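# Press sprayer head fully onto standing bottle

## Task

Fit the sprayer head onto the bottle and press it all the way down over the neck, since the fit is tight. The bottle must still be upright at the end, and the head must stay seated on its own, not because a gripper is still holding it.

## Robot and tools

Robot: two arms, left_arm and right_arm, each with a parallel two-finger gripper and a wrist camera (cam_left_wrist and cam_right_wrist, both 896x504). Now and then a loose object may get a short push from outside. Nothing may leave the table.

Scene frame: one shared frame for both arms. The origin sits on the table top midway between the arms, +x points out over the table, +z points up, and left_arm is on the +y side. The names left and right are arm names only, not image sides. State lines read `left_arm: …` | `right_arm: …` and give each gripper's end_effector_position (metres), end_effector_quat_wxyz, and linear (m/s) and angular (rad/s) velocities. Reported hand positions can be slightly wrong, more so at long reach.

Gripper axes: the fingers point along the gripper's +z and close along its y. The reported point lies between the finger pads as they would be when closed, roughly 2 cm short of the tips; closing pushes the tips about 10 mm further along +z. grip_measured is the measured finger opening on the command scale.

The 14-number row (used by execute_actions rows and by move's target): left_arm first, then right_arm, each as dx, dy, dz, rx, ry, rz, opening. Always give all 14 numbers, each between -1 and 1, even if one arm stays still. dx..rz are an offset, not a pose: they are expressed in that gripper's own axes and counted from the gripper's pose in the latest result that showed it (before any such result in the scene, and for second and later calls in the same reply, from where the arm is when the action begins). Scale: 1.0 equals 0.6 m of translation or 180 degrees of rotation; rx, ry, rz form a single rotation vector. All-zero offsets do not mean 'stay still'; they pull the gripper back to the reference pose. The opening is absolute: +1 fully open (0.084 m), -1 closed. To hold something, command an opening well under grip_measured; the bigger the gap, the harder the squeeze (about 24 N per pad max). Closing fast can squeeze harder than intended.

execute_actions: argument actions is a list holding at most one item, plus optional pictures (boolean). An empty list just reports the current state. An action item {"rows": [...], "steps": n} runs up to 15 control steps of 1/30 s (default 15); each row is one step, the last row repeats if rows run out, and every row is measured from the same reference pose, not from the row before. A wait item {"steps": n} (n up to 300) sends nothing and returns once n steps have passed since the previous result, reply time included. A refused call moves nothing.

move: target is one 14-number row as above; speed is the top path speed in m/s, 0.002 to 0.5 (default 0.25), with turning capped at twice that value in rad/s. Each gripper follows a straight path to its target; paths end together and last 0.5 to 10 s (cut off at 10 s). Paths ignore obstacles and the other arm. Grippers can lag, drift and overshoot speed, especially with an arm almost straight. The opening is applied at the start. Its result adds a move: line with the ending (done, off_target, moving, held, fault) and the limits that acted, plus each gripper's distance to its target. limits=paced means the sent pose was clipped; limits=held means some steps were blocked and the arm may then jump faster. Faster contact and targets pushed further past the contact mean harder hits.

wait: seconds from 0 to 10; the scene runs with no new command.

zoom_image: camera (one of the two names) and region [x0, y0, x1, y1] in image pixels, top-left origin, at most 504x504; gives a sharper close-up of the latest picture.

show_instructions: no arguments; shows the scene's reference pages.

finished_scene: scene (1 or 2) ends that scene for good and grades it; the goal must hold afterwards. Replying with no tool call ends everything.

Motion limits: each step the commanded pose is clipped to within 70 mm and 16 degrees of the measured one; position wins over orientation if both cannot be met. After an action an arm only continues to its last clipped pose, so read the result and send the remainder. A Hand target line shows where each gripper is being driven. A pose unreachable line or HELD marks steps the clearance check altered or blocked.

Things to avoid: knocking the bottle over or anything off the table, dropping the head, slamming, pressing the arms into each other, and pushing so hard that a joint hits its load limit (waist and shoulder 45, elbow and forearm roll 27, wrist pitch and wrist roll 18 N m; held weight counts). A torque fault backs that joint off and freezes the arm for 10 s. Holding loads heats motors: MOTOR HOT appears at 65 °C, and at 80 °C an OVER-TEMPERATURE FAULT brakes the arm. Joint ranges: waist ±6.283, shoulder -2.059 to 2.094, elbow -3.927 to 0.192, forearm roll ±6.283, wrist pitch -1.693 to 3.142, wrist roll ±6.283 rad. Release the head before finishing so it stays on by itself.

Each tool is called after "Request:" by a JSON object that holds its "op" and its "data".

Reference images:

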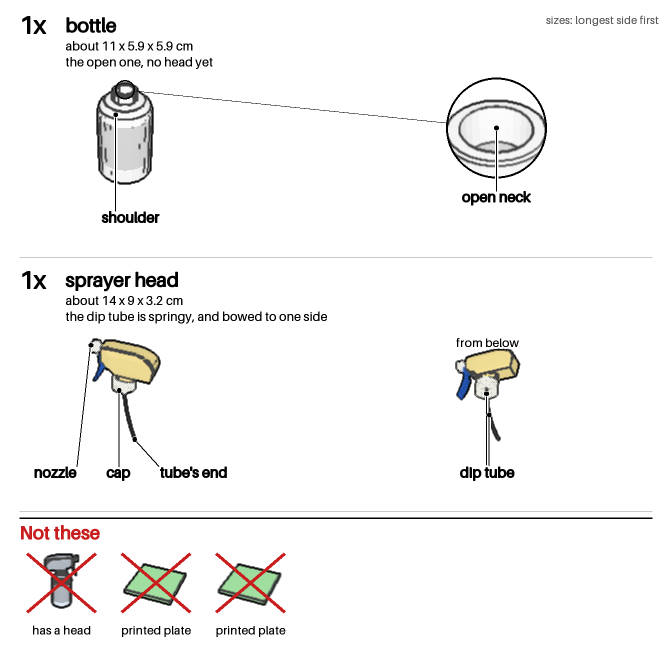

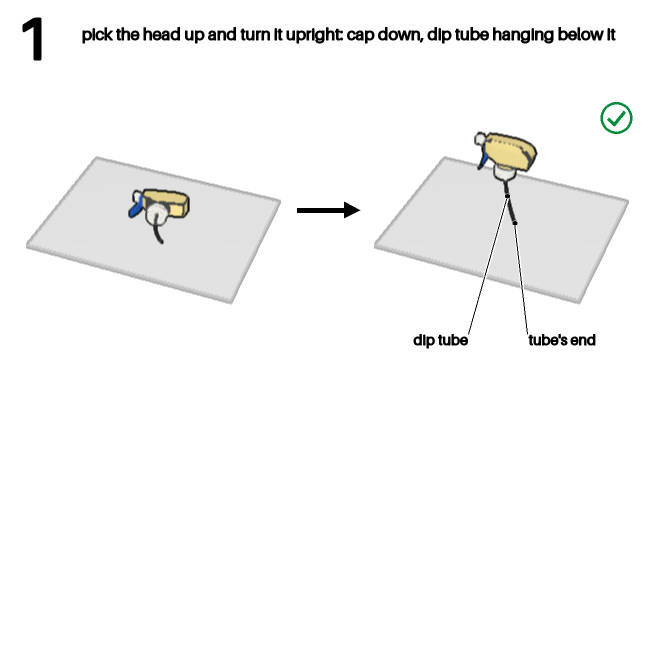

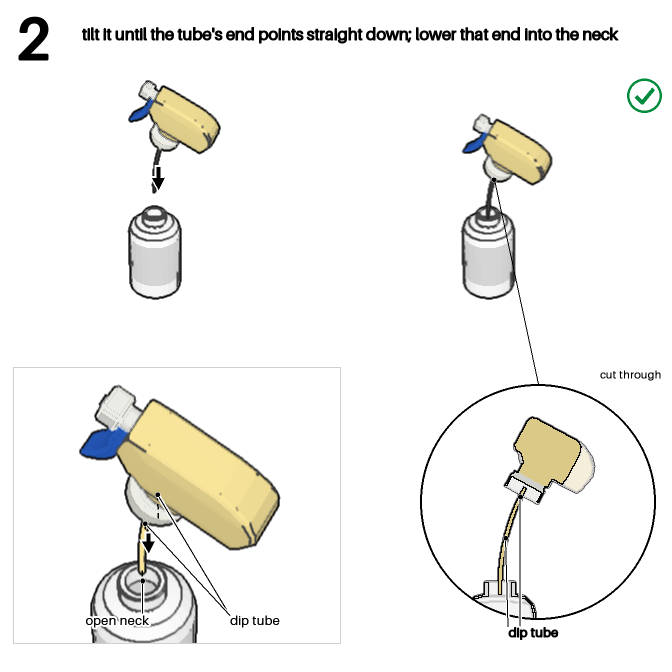

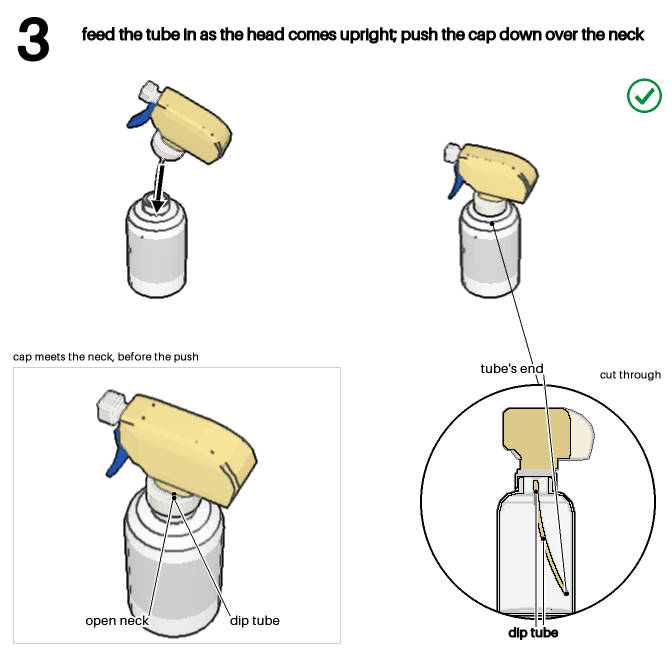

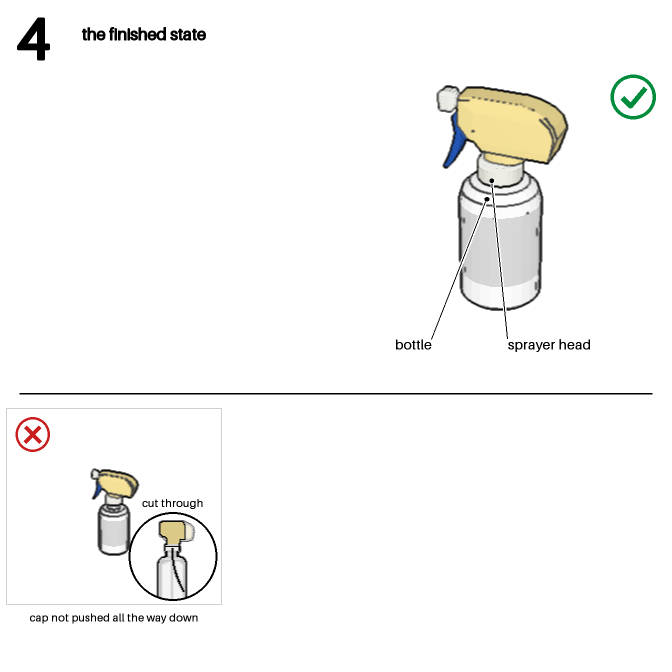

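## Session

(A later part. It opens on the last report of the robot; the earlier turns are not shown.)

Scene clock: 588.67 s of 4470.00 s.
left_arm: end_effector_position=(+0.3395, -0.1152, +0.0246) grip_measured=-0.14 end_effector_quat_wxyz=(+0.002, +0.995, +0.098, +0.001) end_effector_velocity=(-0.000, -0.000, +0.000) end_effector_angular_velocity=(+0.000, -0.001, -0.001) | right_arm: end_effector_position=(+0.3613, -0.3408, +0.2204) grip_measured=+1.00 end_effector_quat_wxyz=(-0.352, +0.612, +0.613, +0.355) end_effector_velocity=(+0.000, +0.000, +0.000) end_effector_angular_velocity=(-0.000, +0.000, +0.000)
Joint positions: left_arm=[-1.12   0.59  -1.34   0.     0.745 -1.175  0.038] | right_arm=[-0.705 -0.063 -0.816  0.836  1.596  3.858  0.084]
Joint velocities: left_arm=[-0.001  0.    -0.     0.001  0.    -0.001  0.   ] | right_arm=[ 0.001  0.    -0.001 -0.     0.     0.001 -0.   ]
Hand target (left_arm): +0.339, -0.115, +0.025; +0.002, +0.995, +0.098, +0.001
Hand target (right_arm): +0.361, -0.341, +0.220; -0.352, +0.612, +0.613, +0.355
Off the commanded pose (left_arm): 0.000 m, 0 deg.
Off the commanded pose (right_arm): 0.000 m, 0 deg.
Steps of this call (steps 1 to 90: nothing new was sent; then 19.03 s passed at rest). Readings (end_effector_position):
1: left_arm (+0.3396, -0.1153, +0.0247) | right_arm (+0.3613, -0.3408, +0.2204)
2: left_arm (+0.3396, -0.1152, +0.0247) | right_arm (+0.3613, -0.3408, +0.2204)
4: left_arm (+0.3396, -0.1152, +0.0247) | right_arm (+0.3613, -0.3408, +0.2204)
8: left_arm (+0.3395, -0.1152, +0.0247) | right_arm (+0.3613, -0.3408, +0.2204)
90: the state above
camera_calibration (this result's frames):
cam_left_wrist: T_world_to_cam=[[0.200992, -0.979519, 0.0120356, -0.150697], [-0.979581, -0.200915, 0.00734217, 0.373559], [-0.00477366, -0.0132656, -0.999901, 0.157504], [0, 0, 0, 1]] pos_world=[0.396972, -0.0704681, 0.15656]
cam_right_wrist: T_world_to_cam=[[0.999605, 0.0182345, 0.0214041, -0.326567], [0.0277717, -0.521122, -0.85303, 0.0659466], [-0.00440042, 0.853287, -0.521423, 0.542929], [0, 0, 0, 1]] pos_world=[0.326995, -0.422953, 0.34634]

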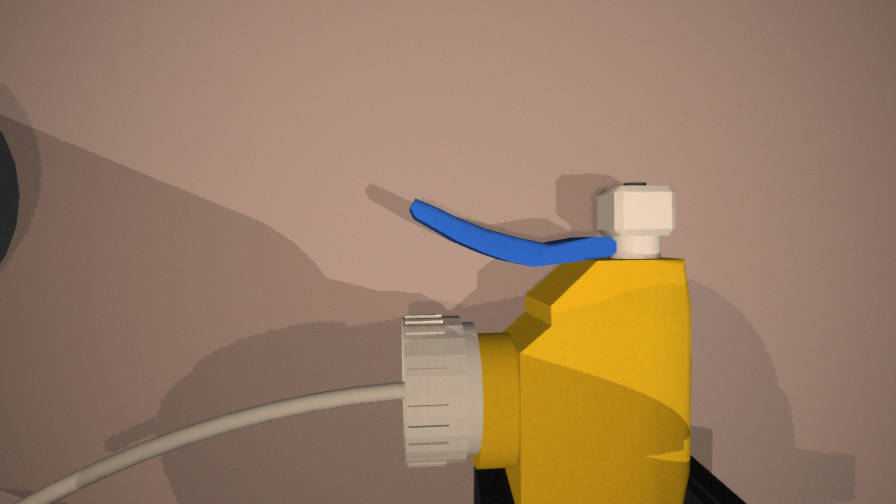

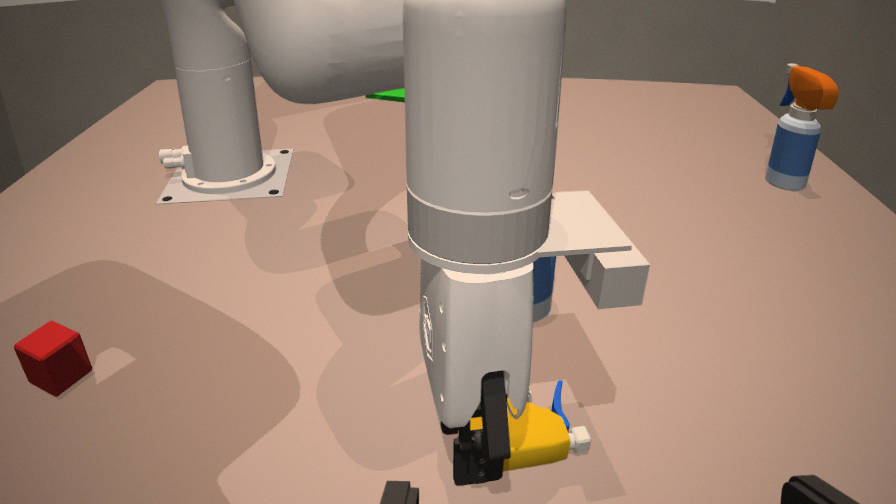

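Request:
{"op": "move", "data": {"target": [0,0,-0.25,0,0,0,-0.6, 0,0,0,0,0,0,1], "speed": 0.15}}

Scene clock: 596.90 s of 4470.00 s.
left_arm: end_effector_position=(+0.3388, -0.1140, +0.1736) grip_measured=-0.14 end_effector_quat_wxyz=(+0.001, +0.995, +0.098, +0.001) end_effector_velocity=(+0.001, -0.001, +0.006) end_effector_angular_velocity=(-0.003, -0.002, +0.002) | right_arm: end_effector_position=(+0.3613, -0.3408, +0.2204) grip_measured=+1.00 end_effector_quat_wxyz=(-0.352, +0.612, +0.613, +0.355) end_effector_velocity=(+0.000, -0.000, -0.000) end_effector_angular_velocity=(-0.002, +0.001, -0.002)
Joint positions: left_arm=[-1.12   0.367 -1.46   0.     1.091 -1.175  0.038] | right_arm=[-0.705 -0.063 -0.816  0.836  1.596  3.858  0.084]
Joint velocities: left_arm=[ 0.001 -0.004 -0.01  -0.     0.01  -0.001  0.   ] | right_arm=[ 0.     0.    -0.     0.    -0.002  0.002  0.   ]
Hand target (left_arm): +0.339, -0.114, +0.175; +0.002, +0.995, +0.098, +0.001
Hand target (right_arm): +0.361, -0.341, +0.220; -0.352, +0.612, +0.613, +0.355
Off the commanded pose (left_arm): 0.001 m, 0 deg.
Off the commanded pose (right_arm): 0.000 m, 0 deg.
After step 90, 3.80 s passed at rest.
move: done
camera_calibration (this result's frames):
cam_left_wrist: T_world_to_cam=[[0.20122, -0.979488, 0.0106667, -0.151023], [-0.979531, -0.201145, 0.0077103, 0.371956], [-0.0054066, -0.0119998, -0.999913, 0.306899], [0, 0, 0, 1]] pos_world=[0.39639, -0.0694253, 0.305615]
cam_right_wrist: T_world_to_cam=[[0.999605, 0.0182345, 0.021404, -0.326567], [0.0277717, -0.521122, -0.85303, 0.0659466], [-0.0044005, 0.853287, -0.521423, 0.542929], [0, 0, 0, 1]] pos_world=[0.326995, -0.422953, 0.34634]

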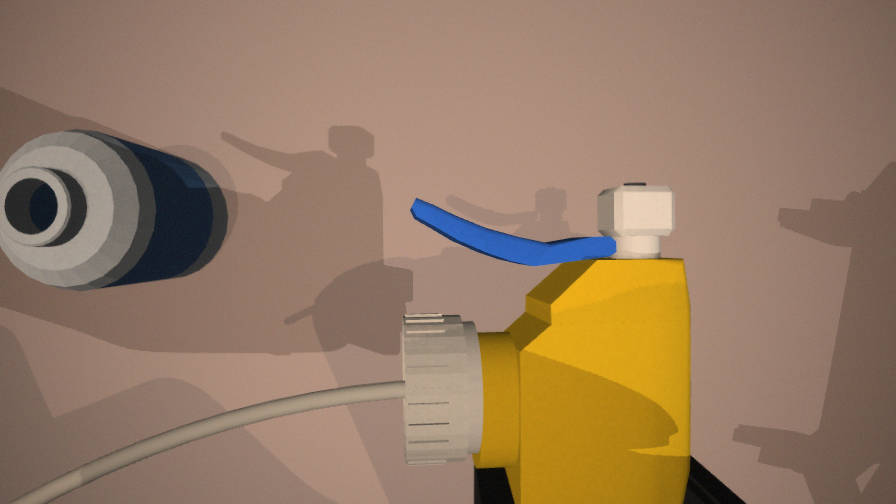

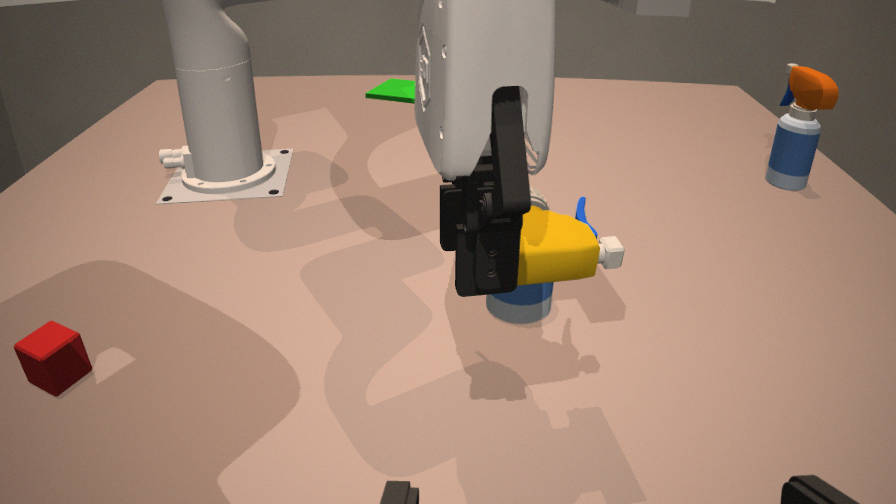

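Request:
{"op": "move", "data": {"target": [0.0523,-0.3275,-0.178,-0.5676,0.0446,0.1677,-0.6, 0.0023,0.0295,0.5392,0,0,0,1], "speed": 0.3}}

Scene clock: 720.57 s of 4470.00 s.
left_arm: end_effector_position=(+0.3303, +0.0846, +0.2803) grip_measured=-0.14 end_effector_quat_wxyz=(+0.760, +0.613, -0.169, +0.138) end_effector_velocity=(+0.000, +0.000, -0.000) end_effector_angular_velocity=(-0.006, -0.002, -0.004) | right_arm: end_effector_position=(+0.3803, -0.0596, +0.0593) grip_measured=+1.00 end_effector_quat_wxyz=(-0.352, +0.612, +0.612, +0.355) end_effector_velocity=(-0.001, +0.001, -0.001) end_effector_angular_velocity=(+0.001, +0.002, +0.002)
Joint positions: left_arm=[-0.18  -0.003 -0.529 -1.626  1.763  1.476  0.038] | right_arm=[ 0.148  0.301 -0.726  1.614  0.971  3.632  0.084]
Joint velocities: left_arm=[ 0.002  0.01  -0.005  0.004  0.008  0.006 -0.   ] | right_arm=[ 0.003  0.003 -0.001  0.003  0.001 -0.001  0.   ]
Hand target (left_arm): +0.330, +0.085, +0.280; +0.760, +0.612, -0.169, +0.137
Hand target (right_arm): +0.380, -0.059, +0.059; -0.353, +0.612, +0.612, +0.355
Off the commanded pose (left_arm): 0.001 m, 0 deg.
Off the commanded pose (right_arm): 0.001 m, 0 deg.
After step 90, 117.00 s passed at rest.
move: done
camera_calibration (this result's frames):
cam_left_wrist: T_world_to_cam=[[-0.409063, 0.219434, 0.885729, -0.101082], [-0.907087, 0.00784845, -0.420871, 0.481202], [-0.099305, -0.975596, 0.195835, 0.19324], [0, 0, 0, 1]] pos_world=[0.414333, 0.206929, 0.254212]
cam_right_wrist: T_world_to_cam=[[0.999621, 0.0173208, 0.021415, -0.347316], [0.0273023, -0.520571, -0.853382, 0.0746587], [-0.00363325, 0.853643, -0.520846, 0.218773], [0, 0, 0, 1]] pos_world=[0.34594, -0.141873, 0.185097]

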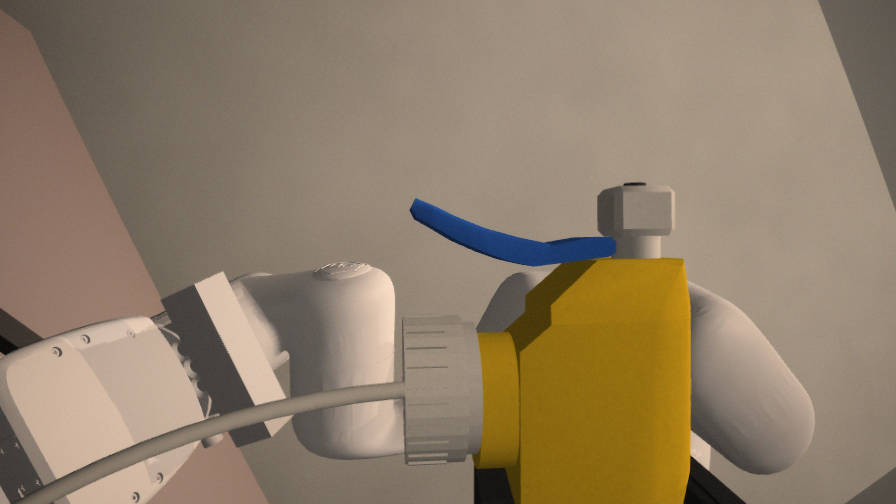

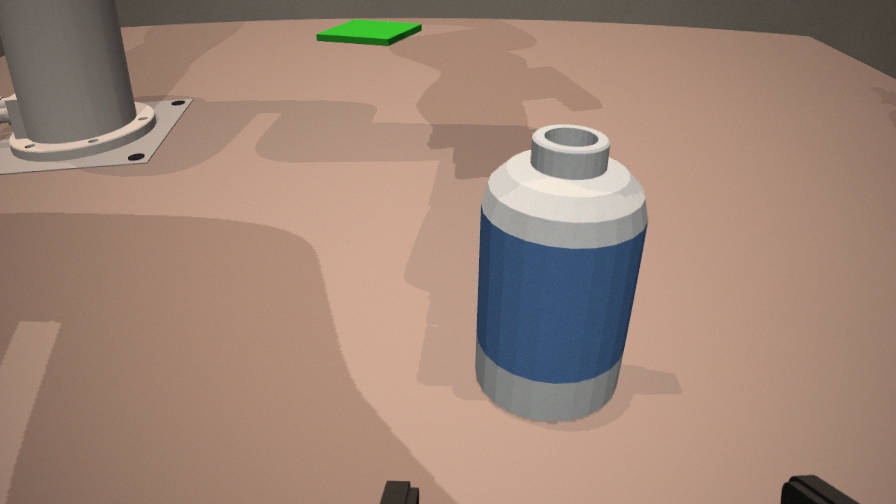

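Request:
{"op": "move", "data": {"target": [-0.0284,-0.0590,-0.0127,0,0,0,-0.6, 0,0.01,0,0,0,0,1], "speed": 0.1}}

Scene clock: 779.80 s of 4470.00 s.
left_arm: end_effector_position=(+0.3302, +0.0846, +0.2407) grip_measured=-0.14 end_effector_quat_wxyz=(+0.760, +0.613, -0.169, +0.138) end_effector_velocity=(-0.000, -0.000, -0.002) end_effector_angular_velocity=(-0.001, -0.002, -0.002) | right_arm: end_effector_position=(+0.3862, -0.0596, +0.0593) grip_measured=+1.00 end_effector_quat_wxyz=(-0.352, +0.612, +0.612, +0.355) end_effector_velocity=(-0.000, +0.000, -0.000) end_effector_angular_velocity=(-0.000, +0.001, +0.001)
Joint positions: left_arm=[-0.179  0.134 -0.552 -1.603  1.769  1.593  0.038] | right_arm=[ 0.142  0.314 -0.746  1.605  0.973  3.641  0.084]
Joint velocities: left_arm=[-0.001  0.008 -0.003  0.002  0.002  0.007 -0.   ] | right_arm=[ 0.     0.001  0.    -0.001  0.     0.    -0.   ]
Hand target (left_arm): +0.330, +0.085, +0.240; +0.760, +0.613, -0.169, +0.138
Hand target (right_arm): +0.386, -0.060, +0.059; -0.352, +0.612, +0.612, +0.355
Off the commanded pose (left_arm): 0.000 m, 0 deg.
Off the commanded pose (right_arm): 0.000 m, 0 deg.
After step 90, 55.37 s passed at rest.
move: done
camera_calibration (this result's frames):
cam_left_wrist: T_world_to_cam=[[-0.409435, 0.219523, 0.885535, -0.0658116], [-0.906942, 0.00748697, -0.421189, 0.464555], [-0.0990907, -0.975579, 0.196029, 0.2009], [0, 0, 0, 1]] pos_world=[0.414286, 0.206963, 0.214561]
cam_right_wrist: T_world_to_cam=[[0.999621, 0.0173514, 0.0213797, -0.353257], [0.0272881, -0.520581, -0.853376, 0.0744991], [-0.00367744, 0.853636, -0.520857, 0.218831], [0, 0, 0, 1]] pos_world=[0.351895, -0.14189, 0.185108]

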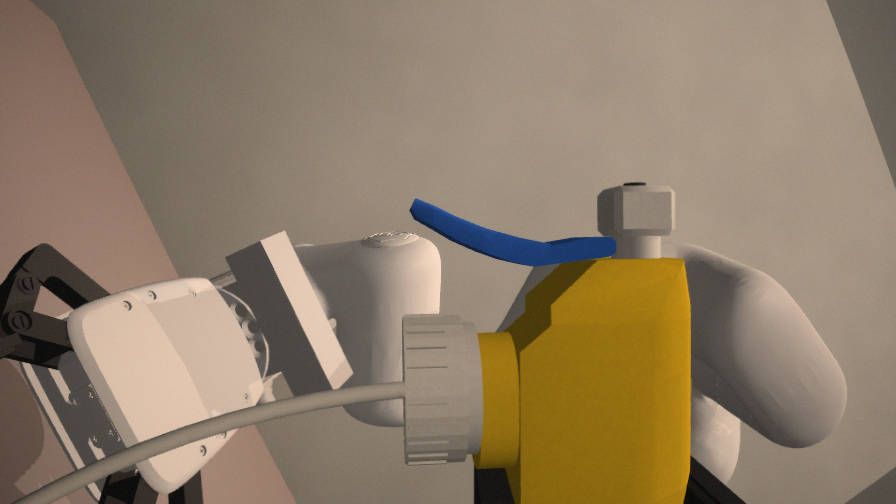

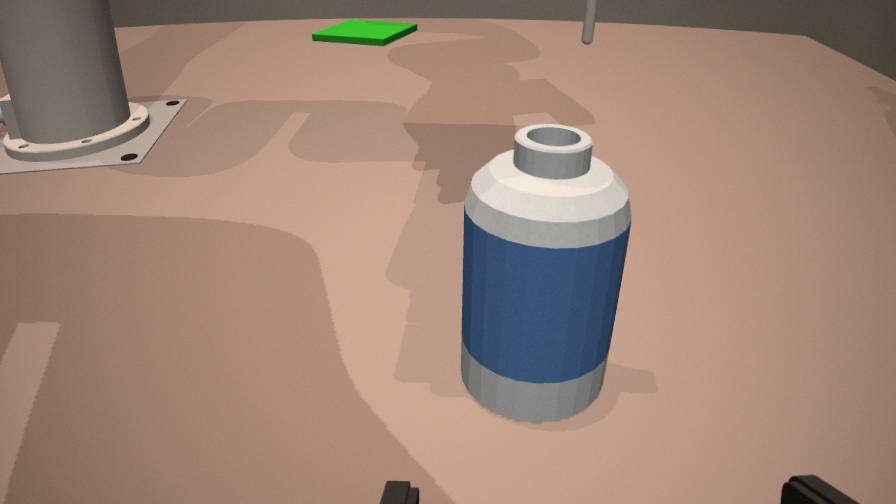

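Request:
{"op": "zoom_image", "data": {"camera": "cam_right_wrist", "region": [480, 0, 680, 200]}}

Region (480, 0, 680, 200) of cam_right_wrist's 896x504 image, scaled by 2.520, with more detail than that image has.

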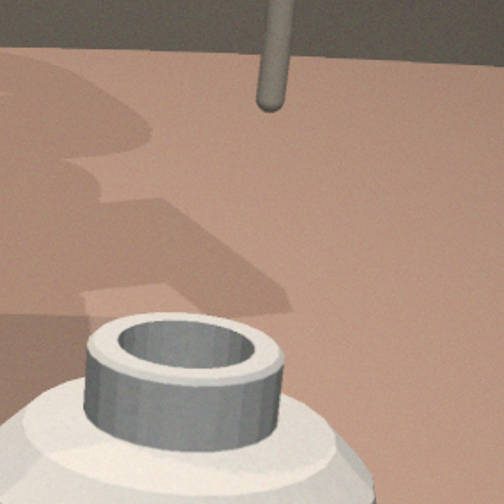

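Request:
{"op": "move", "data": {"target": [-0.01206,0.00556,0.00117,0,0,0,-0.6, 0.0985,0,0.1849,0,0,0,1], "speed": 0.15}}

Scene clock: 856.97 s of 4470.00 s.
left_arm: end_effector_position=(+0.3223, +0.0846, +0.2407) grip_measured=-0.14 end_effector_quat_wxyz=(+0.760, +0.613, -0.169, +0.138) end_effector_velocity=(+0.000, -0.000, +0.000) end_effector_angular_velocity=(-0.000, -0.003, -0.001) | right_arm: end_effector_position=(+0.3863, +0.0658, +0.0546) grip_measured=+1.00 end_effector_quat_wxyz=(-0.353, +0.612, +0.612, +0.355) end_effector_velocity=(+0.001, +0.002, +0.000) end_effector_angular_velocity=(+0.001, -0.000, -0.000)
Joint positions: left_arm=[-0.18   0.115 -0.525 -1.602  1.769  1.6    0.038] | right_arm=[ 0.444  0.451 -0.95   1.839  0.83   3.699  0.084]
Joint velocities: left_arm=[-0.001 -0.    -0.001  0.     0.     0.001 -0.   ] | right_arm=[ 0.003  0.004 -0.006  0.002 -0.002  0.002 -0.   ]
Hand target (left_arm): +0.322, +0.085, +0.241; +0.760, +0.613, -0.169, +0.138
Hand target (right_arm): +0.386, +0.066, +0.055; -0.353, +0.612, +0.612, +0.355
Off the commanded pose (left_arm): 0.000 m, 0 deg.
Off the commanded pose (right_arm): 0.001 m, 0 deg.
After step 90, 72.83 s passed at rest.
move: done
camera_calibration (this result's frames):
cam_left_wrist: T_world_to_cam=[[-0.40944, 0.219527, 0.885532, -0.0690985], [-0.906942, 0.00746221, -0.421189, 0.457333], [-0.0990703, -0.975578, 0.196043, 0.200083], [0, 0, 0, 1]] pos_world=[0.406305, 0.206953, 0.214588]
cam_right_wrist: T_world_to_cam=[[0.999632, 0.0171628, 0.0210136, -0.35537], [0.0268775, -0.520614, -0.853369, 0.136032], [-0.00370623, 0.85362, -0.520883, 0.109335], [0, 0, 0, 1]] pos_world=[0.351989, -0.0164119, 0.180504]

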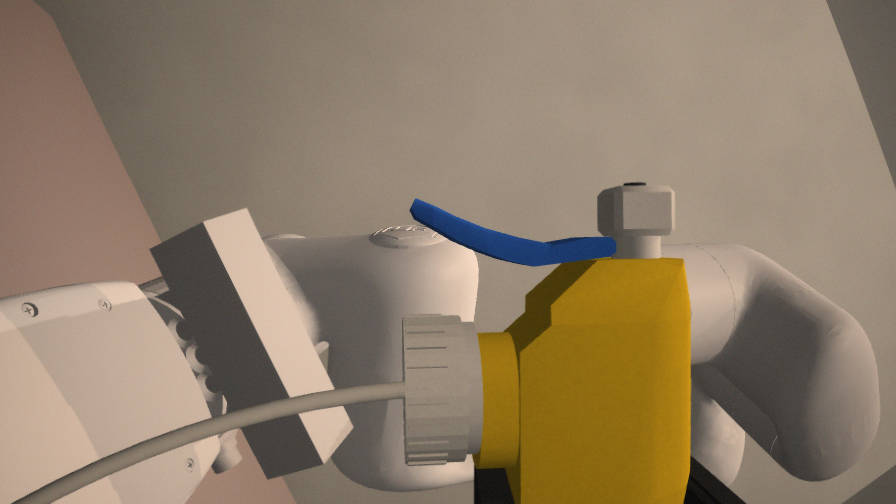

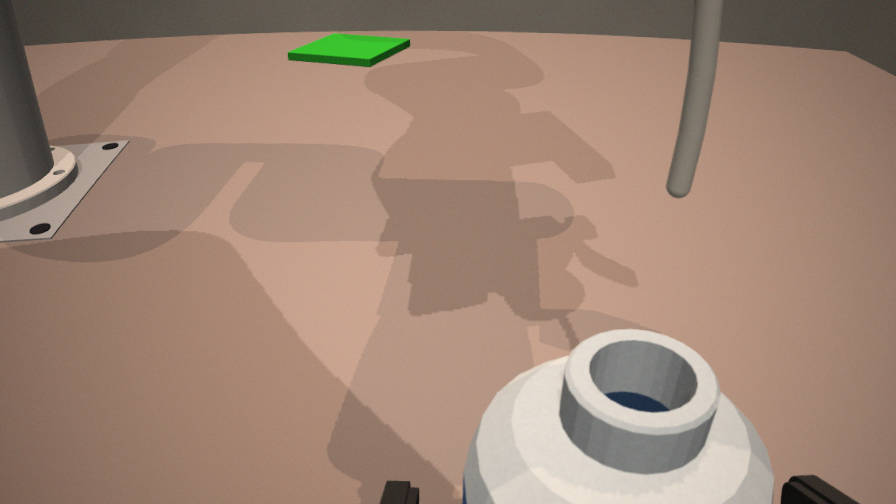

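Request:
{"op": "zoom_image", "data": {"camera": "cam_right_wrist", "region": [520, 150, 860, 490]}}

Region (520, 150, 860, 490) of cam_right_wrist's 896x504 image, scaled by 1.482, with more detail than that image has.

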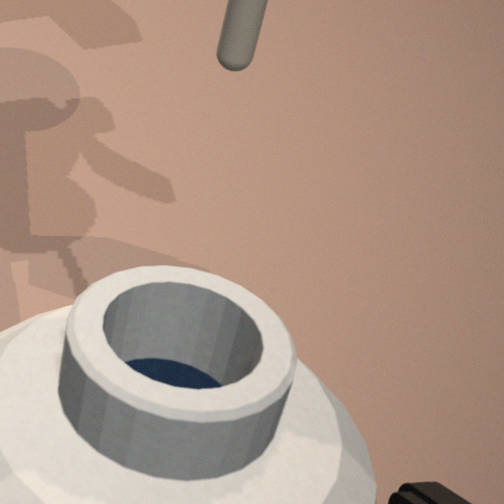

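Request:
{"op": "zoom_image", "data": {"camera": "cam_right_wrist", "region": [370, 300, 874, 504]}}

Region (370, 300, 874, 504) of cam_right_wrist's 896x504 image, scaled by 1.000; it fills the top 204 rows of this view, and the rest is white.

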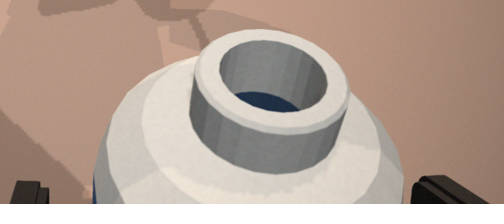

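Request:
{"op": "execute_actions", "data": {"actions": [{"rows": [[-0.0007,-0.0004,0.0036,0,0,0,-0.6, 0,-0.0007,0,0,0,0,0.93],[-0.0012,-0.0007,0.0059,0,0,0,-0.6, 0,-0.0011,0,0,0,0,0.87],[-0.0017,-0.001,0.0083,0,0,0,-0.6, 0,-0.0015,0,0,0,0,0.81],[-0.0022,-0.0012,0.0107,0,0,0,-0.6, 0,-0.002,0,0,0,0,0.75],[-0.0027,-0.0015,0.013,0,0,0,-0.6, 0,-0.0024,0,0,0,0,0.70],[-0.0032,-0.0018,0.0154,0,0,0,-0.6, 0,-0.0029,0,0,0,0,0.65],[-0.00367,-0.00208,0.0178,0,0,0,-0.6, 0,-0.0033,0,0,0,0,0.60],[-0.00367,-0.00208,0.0178,0,0,0,-0.6, 0,-0.0033,0,0,0,0,0.56],[-0.00367,-0.00208,0.0178,0,0,0,-0.6, 0,-0.0033,0,0,0,0,0.52],[-0.00367,-0.00208,0.0178,0,0,0,-0.6, 0,-0.0033,0,0,0,0,0.49],[-0.00367,-0.00208,0.0178,0,0,0,-0.6, 0,-0.0033,0,0,0,0,0.46],[-0.00367,-0.00208,0.0178,0,0,0,-0.6, 0,-0.0033,0,0,0,0,0.43],[-0.00367,-0.00208,0.0178,0,0,0,-0.6, 0,-0.0033,0,0,0,0,0.40],[-0.00367,-0.00208,0.0178,0,0,0,-0.6, 0,-0.0033,0,0,0,0,0.37],[-0.00367,-0.00208,0.0178,0,0,0,-0.6, 0,-0.0033,0,0,0,0,0.34]], "steps": 15}], "pictures": false}}

Request:
{"op": "execute_actions", "data": {"actions": [{"rows": [[0,0,0,0,0,0,-0.6, 0,0,0,0,0,0,0.31],[0,0,0,0,0,0,-0.6, 0,0,0,0,0,0,0.28],[0,0,0,0,0,0,-0.6, 0,0,0,0,0,0,0.25],[0,0,0,0,0,0,-0.6, 0,0,0,0,0,0,0.21],[0,0,0,0,0,0,-0.6, 0,0,0,0,0,0,0.17],[0,0,0,0,0,0,-0.6, 0,0,0,0,0,0,0.13],[0,0,0,0,0,0,-0.6, 0,0,0,0,0,0,0.09],[0,0,0,0,0,0,-0.6, 0,0,0,0,0,0,0.05],[0,0,0,0,0,0,-0.6, 0,0,0,0,0,0,0.0]], "steps": 15}]}}

Scene clock: 945.50 s of 4470.00 s.
left_arm: end_effector_position=(+0.3199, +0.0742, +0.2407) grip_measured=-0.14 end_effector_quat_wxyz=(+0.760, +0.613, -0.169, +0.138) end_effector_velocity=(+0.000, -0.003, -0.000) end_effector_angular_velocity=(+0.001, +0.002, +0.003) | right_arm: end_effector_position=(+0.3844, +0.0658, +0.0546) grip_measured=+0.37 end_effector_quat_wxyz=(-0.353, +0.612, +0.612, +0.355) end_effector_velocity=(-0.001, +0.000, -0.000) end_effector_angular_velocity=(-0.000, +0.001, +0.001)
Joint positions: left_arm=[-0.216  0.11  -0.519 -1.635  1.754  1.603  0.038] | right_arm=[ 0.446  0.448 -0.944  1.843  0.83   3.696  0.06 ]
Joint velocities: left_arm=[-0.01  -0.001  0.002 -0.012 -0.006 -0.001  0.   ] | right_arm=[ 0.002 -0.001  0.002  0.001  0.    -0.001 -0.038]
Hand target (left_arm): +0.320, +0.074, +0.241; +0.760, +0.613, -0.169, +0.138
Hand target (right_arm): +0.384, +0.066, +0.055; -0.353, +0.612, +0.612, +0.355
Off the commanded pose (left_arm): 0.000 m, 0 deg.
Off the commanded pose (right_arm): 0.000 m, 0 deg.
Steps of this call (steps 1 to 90: nothing new was sent; then 85.03 s passed at rest; steps 91 to 105: all 15 steps of this action). Readings (end_effector_position):
91: left_arm (+0.3223, +0.0845, +0.2407) | right_arm (+0.3862, +0.0662, +0.0546)
92: left_arm (+0.3222, +0.0842, +0.2407) | right_arm (+0.3862, +0.0661, +0.0547)
94: left_arm (+0.3219, +0.0826, +0.2407) | right_arm (+0.3859, +0.0660, +0.0546)
98: left_arm (+0.3206, +0.0778, +0.2407) | right_arm (+0.3850, +0.0659, +0.0546)
105: the state above

Scene clock: 946.00 s of 4470.00 s.
left_arm: end_effector_position=(+0.3199, +0.0742, +0.2407) grip_measured=-0.14 end_effector_quat_wxyz=(+0.760, +0.613, -0.169, +0.138) end_effector_velocity=(-0.000, -0.000, -0.000) end_effector_angular_velocity=(-0.000, +0.000, -0.001) | right_arm: end_effector_position=(+0.3844, +0.0659, +0.0547) grip_measured=+0.35 end_effector_quat_wxyz=(-0.353, +0.612, +0.612, +0.355) end_effector_velocity=(+0.000, +0.000, -0.000) end_effector_angular_velocity=(-0.000, -0.001, -0.000)
Joint positions: left_arm=[-0.216  0.11  -0.519 -1.635  1.754  1.603  0.038] | right_arm=[ 0.446  0.448 -0.944  1.843  0.83   3.696  0.059]
Joint velocities: left_arm=[-0.001  0.     0.    -0.     0.     0.    -0.   ] | right_arm=[ 0.     0.    -0.001  0.    -0.001 -0.     0.   ]
Hand target (left_arm): +0.320, +0.074, +0.241; +0.760, +0.613, -0.169, +0.138
Hand target (right_arm): +0.384, +0.066, +0.055; -0.353, +0.612, +0.612, +0.355
Off the commanded pose (left_arm): 0.000 m, 0 deg.
Off the commanded pose (right_arm): 0.000 m, 0 deg.
Steps of this call (steps 1 to 15: all 15 steps of this action). Readings (end_effector_position):
1: left_arm (+0.3199, +0.0741, +0.2407) | right_arm (+0.3844, +0.0659, +0.0547)
2: left_arm (+0.3199, +0.0741, +0.2407) | right_arm (+0.3844, +0.0659, +0.0547)
4: left_arm (+0.3199, +0.0741, +0.2407) | right_arm (+0.3844, +0.0659, +0.0547)
8: left_arm (+0.3199, +0.0742, +0.2407) | right_arm (+0.3844, +0.0659, +0.0547)
15: the state above
camera_calibration (this result's frames):
cam_left_wrist: T_world_to_cam=[[-0.409428, 0.219591, 0.885522, -0.067788], [-0.906936, 0.00754823, -0.421201, 0.455265], [-0.099176, -0.975563, 0.196065, 0.189707], [0, 0, 0, 1]] pos_world=[0.403957, 0.19652, 0.214591]
cam_right_wrist: T_world_to_cam=[[0.999631, 0.0171834, 0.0210561, -0.353458], [0.0269241, -0.520547, -0.853408, 0.136109], [-0.00370377, 0.85366, -0.520818, 0.109312], [0, 0, 0, 1]] pos_world=[0.350068, -0.0163904, 0.18053]

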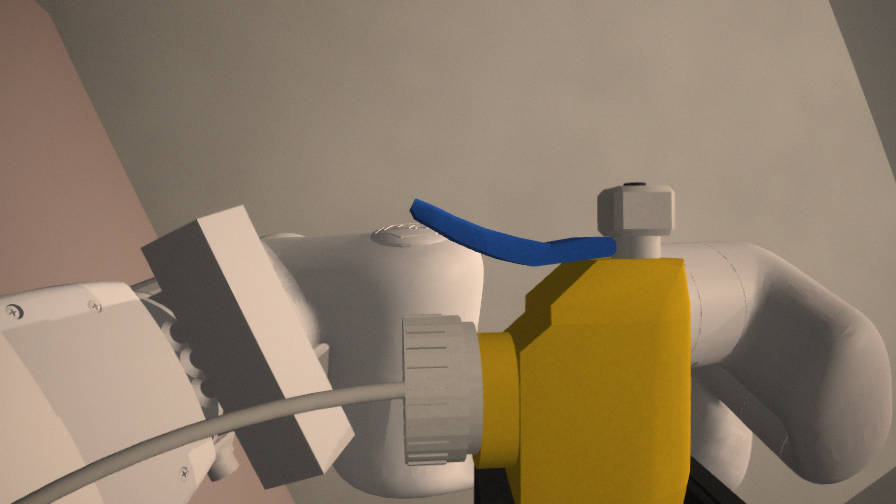

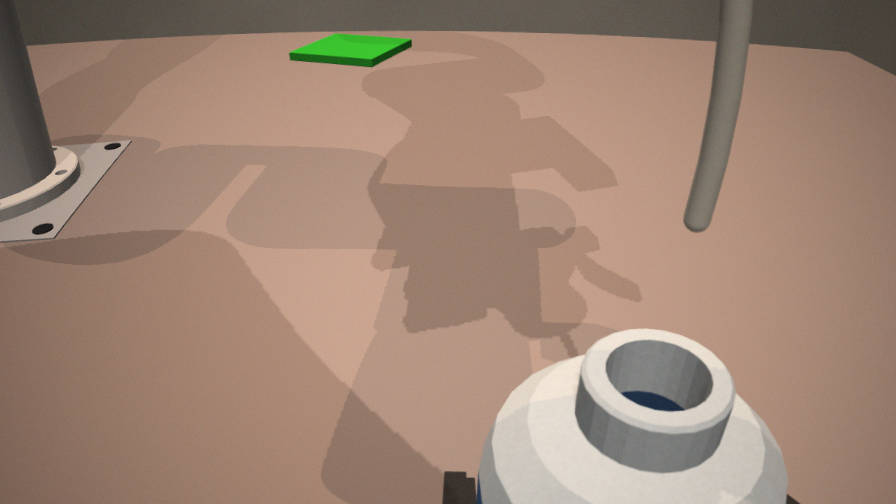

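Request:
{"op": "zoom_image", "data": {"camera": "cam_right_wrist", "region": [540, 160, 860, 480]}}

Region (540, 160, 860, 480) of cam_right_wrist's 896x504 image, scaled by 1.575, with more detail than that image has.

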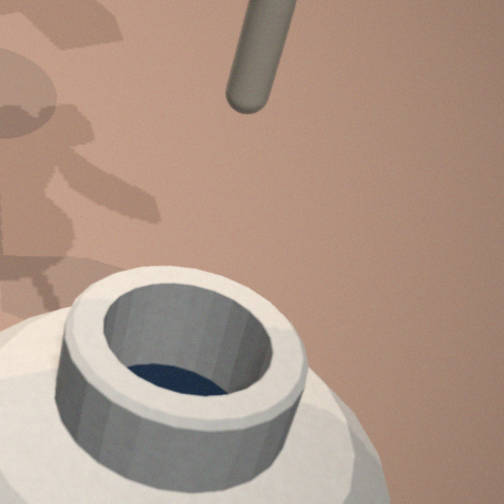

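Request:
{"op": "zoom_image", "data": {"camera": "cam_left_wrist", "region": [300, 270, 560, 504]}}

Request:
{"op": "zoom_image", "data": {"camera": "cam_left_wrist", "region": [0, 330, 420, 504]}}

Region (300, 270, 560, 504) of cam_left_wrist's 896x504 image, scaled by 1.938, with more detail than that image has; it fills the top 454 rows of this view, and the rest is white.

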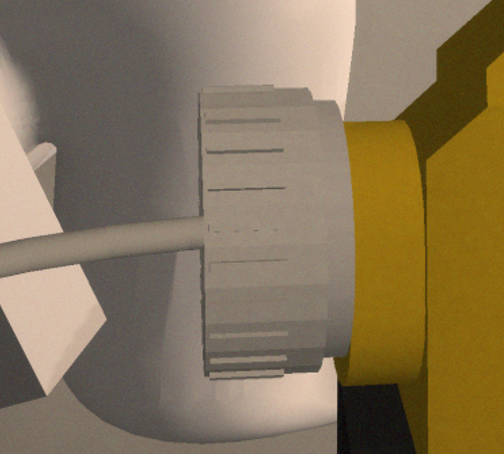

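Region (0, 330, 420, 504) of cam_left_wrist's 896x504 image, scaled by 1.200, with more detail than that image has; it fills the top 209 rows of this view, and the rest is white.

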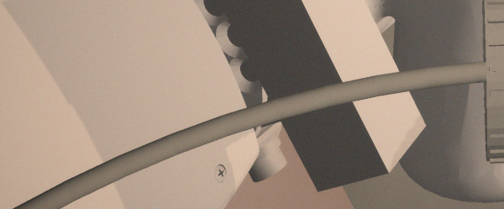

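Request:
{"op": "move", "data": {"target": [-0.03247,-0.07445,-0.0195,0,0,0,-0.6, 0,0,0,0,0,0,0.0], "speed": 0.06}}

Scene clock: 1067.20 s of 4470.00 s.
left_arm: end_effector_position=(+0.3219, +0.0762, +0.1910) grip_measured=-0.14 end_effector_quat_wxyz=(+0.760, +0.612, -0.169, +0.138) end_effector_velocity=(+0.001, -0.000, -0.002) end_effector_angular_velocity=(-0.001, -0.002, +0.000) | right_arm: end_effector_position=(+0.3844, +0.0659, +0.0547) grip_measured=+0.35 end_effector_quat_wxyz=(-0.353, +0.612, +0.612, +0.355) end_effector_velocity=(+0.000, +0.000, +0.001) end_effector_angular_velocity=(+0.001, -0.003, +0.002)
Joint positions: left_arm=[-0.207  0.302 -0.577 -1.601  1.764  1.739  0.038] | right_arm=[ 0.446  0.448 -0.944  1.843  0.83   3.696  0.059]
Joint velocities: left_arm=[ 0.     0.008 -0.005  0.001  0.001  0.006  0.   ] | right_arm=[-0.    -0.    -0.001 -0.001  0.    -0.002 -0.   ]
Hand target (left_arm): +0.322, +0.076, +0.191; +0.760, +0.612, -0.169, +0.138
Hand target (right_arm): +0.384, +0.066, +0.055; -0.353, +0.612, +0.612, +0.355
Off the commanded pose (left_arm): 0.000 m, 0 deg.
Off the commanded pose (right_arm): 0.000 m, 0 deg.
After step 90, 117.00 s passed at rest.
move: done
camera_calibration (this result's frames):
cam_left_wrist: T_world_to_cam=[[-0.409688, 0.219649, 0.885387, -0.0233031], [-0.906851, 0.00714051, -0.421391, 0.436148], [-0.09888, -0.975553, 0.196263, 0.201513], [0, 0, 0, 1]] pos_world=[0.4059, 0.19859, 0.164872]
cam_right_wrist: T_world_to_cam=[[0.999631, 0.0171851, 0.0210322, -0.353448], [0.0269048, -0.52057, -0.853395, 0.1361], [-0.0037169, 0.853646, -0.520841, 0.109316], [0, 0, 0, 1]] pos_world=[0.350062, -0.0163934, 0.180517]

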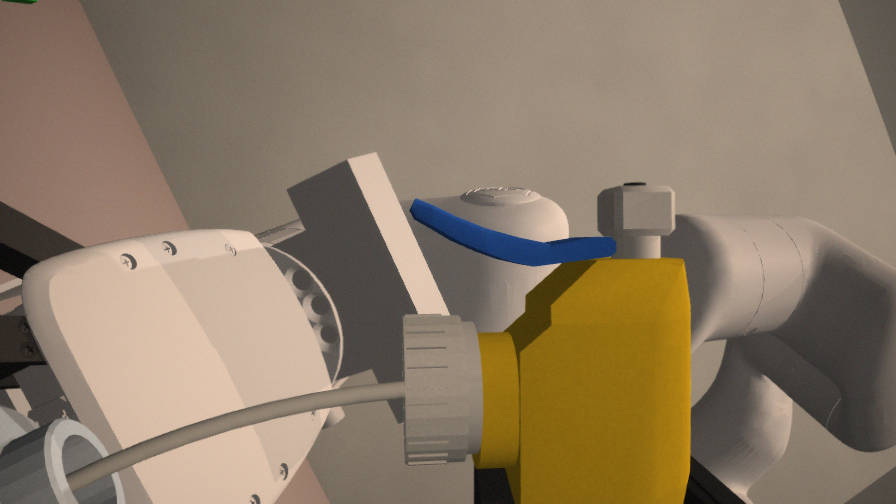

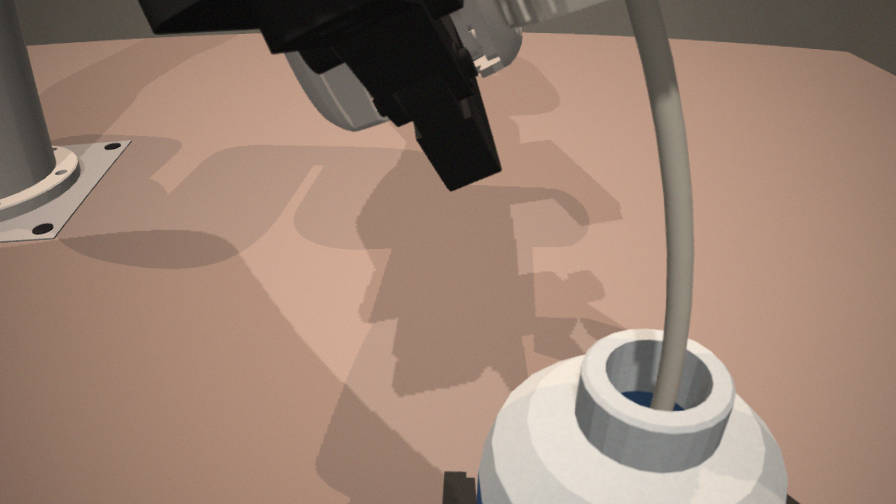

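Request:
{"op": "zoom_image", "data": {"camera": "cam_left_wrist", "region": [0, 384, 200, 504]}}

Region (0, 384, 200, 504) of cam_left_wrist's 896x504 image, scaled by 2.520, with more detail than that image has; it fills the top 302 rows of this view, and the rest is white.

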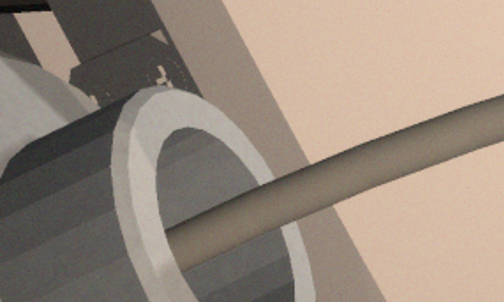

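Request:
{"op": "move", "data": {"target": [0.0231,-0.0604,0.0011,0.0673,0.0141,-0.1396,-0.6, 0,0,0,0,0,0,0.0], "speed": 0.12}}

Scene clock: 1100.00 s of 4470.00 s.
left_arm: end_effector_position=(+0.3494, +0.0679, +0.1649) grip_measured=-0.14 end_effector_quat_wxyz=(+0.707, +0.707, -0.000, +0.000) end_effector_velocity=(+0.000, +0.000, -0.000) end_effector_angular_velocity=(+0.003, +0.008, +0.002) | right_arm: end_effector_position=(+0.3844, +0.0659, +0.0547) grip_measured=+0.35 end_effector_quat_wxyz=(-0.353, +0.612, +0.612, +0.355) end_effector_velocity=(-0.001, -0.000, -0.000) end_effector_angular_velocity=(-0.000, +0.001, +0.001)
Joint positions: left_arm=[-0.268  0.225 -0.571 -1.689  1.527  1.227  0.038] | right_arm=[ 0.446  0.448 -0.944  1.843  0.83   3.696  0.059]
Joint velocities: left_arm=[-0.    -0.001  0.    -0.001 -0.004 -0.009 -0.   ] | right_arm=[ 0.     0.     0.001 -0.     0.    -0.     0.   ]
Hand target (left_arm): +0.349, +0.068, +0.165; +0.707, +0.707, +0.000, -0.000
Hand target (right_arm): +0.384, +0.066, +0.055; -0.353, +0.612, +0.612, +0.355
Off the commanded pose (left_arm): 0.000 m, 0 deg.
Off the commanded pose (right_arm): 0.000 m, 0 deg.
After step 90, 27.37 s passed at rest.
move: done
camera_calibration (this result's frames):
cam_left_wrist: T_world_to_cam=[[0.00641922, 0.00742556, 0.999952, -0.136937], [-0.999939, 0.00902147, 0.00635215, 0.411986], [-0.00897386, -0.999932, 0.00748302, 0.202618], [0, 0, 0, 1]] pos_world=[0.414658, 0.199905, 0.132797]
cam_right_wrist: T_world_to_cam=[[0.999631, 0.0171841, 0.0210409, -0.353452], [0.0269116, -0.520562, -0.8534, 0.136103], [-0.00371184, 0.853651, -0.520832, 0.109314], [0, 0, 0, 1]] pos_world=[0.350064, -0.0163924, 0.180522]

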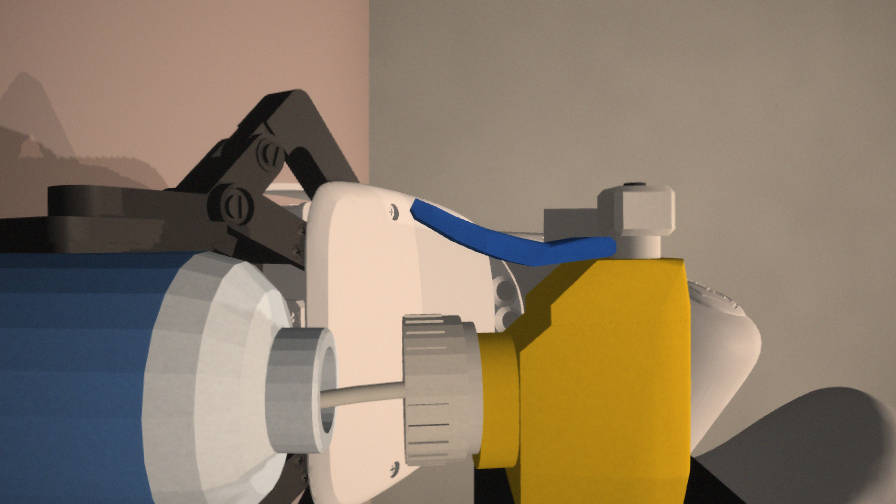

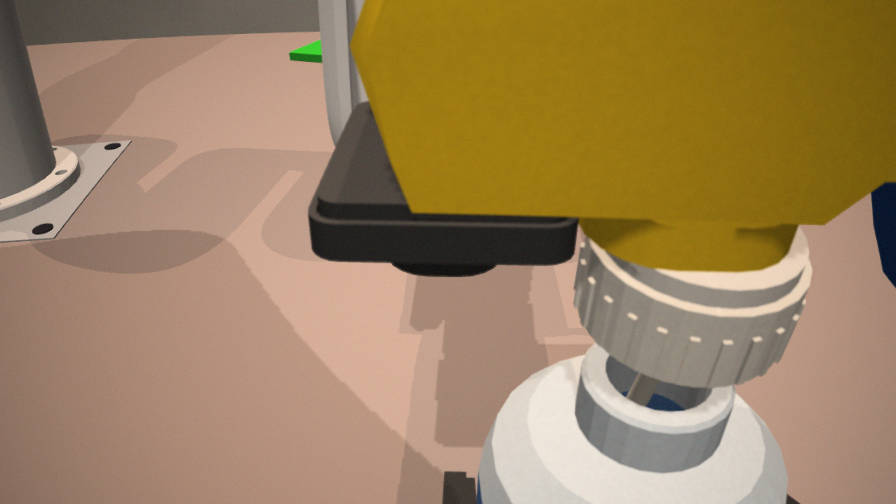

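Request:
{"op": "zoom_image", "data": {"camera": "cam_left_wrist", "region": [240, 290, 500, 490]}}

Request:
{"op": "zoom_image", "data": {"camera": "cam_right_wrist", "region": [540, 200, 844, 504]}}

Region (240, 290, 500, 490) of cam_left_wrist's 896x504 image, scaled by 1.938, with more detail than that image has; it fills the top 388 rows of this view, and the rest is white.

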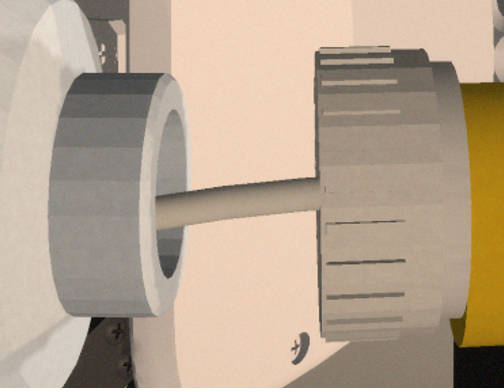

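Region (540, 200, 844, 504) of cam_right_wrist's 896x504 image, scaled by 1.658, with more detail than that image has.

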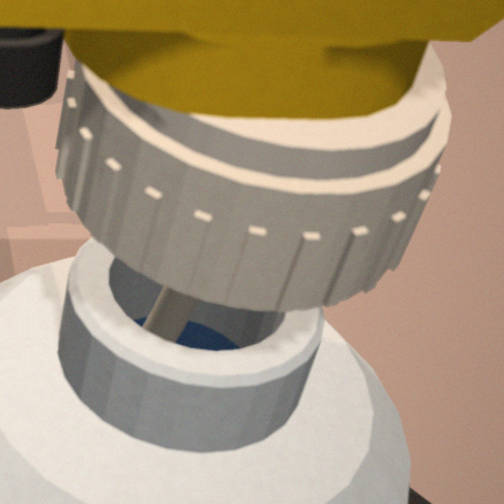

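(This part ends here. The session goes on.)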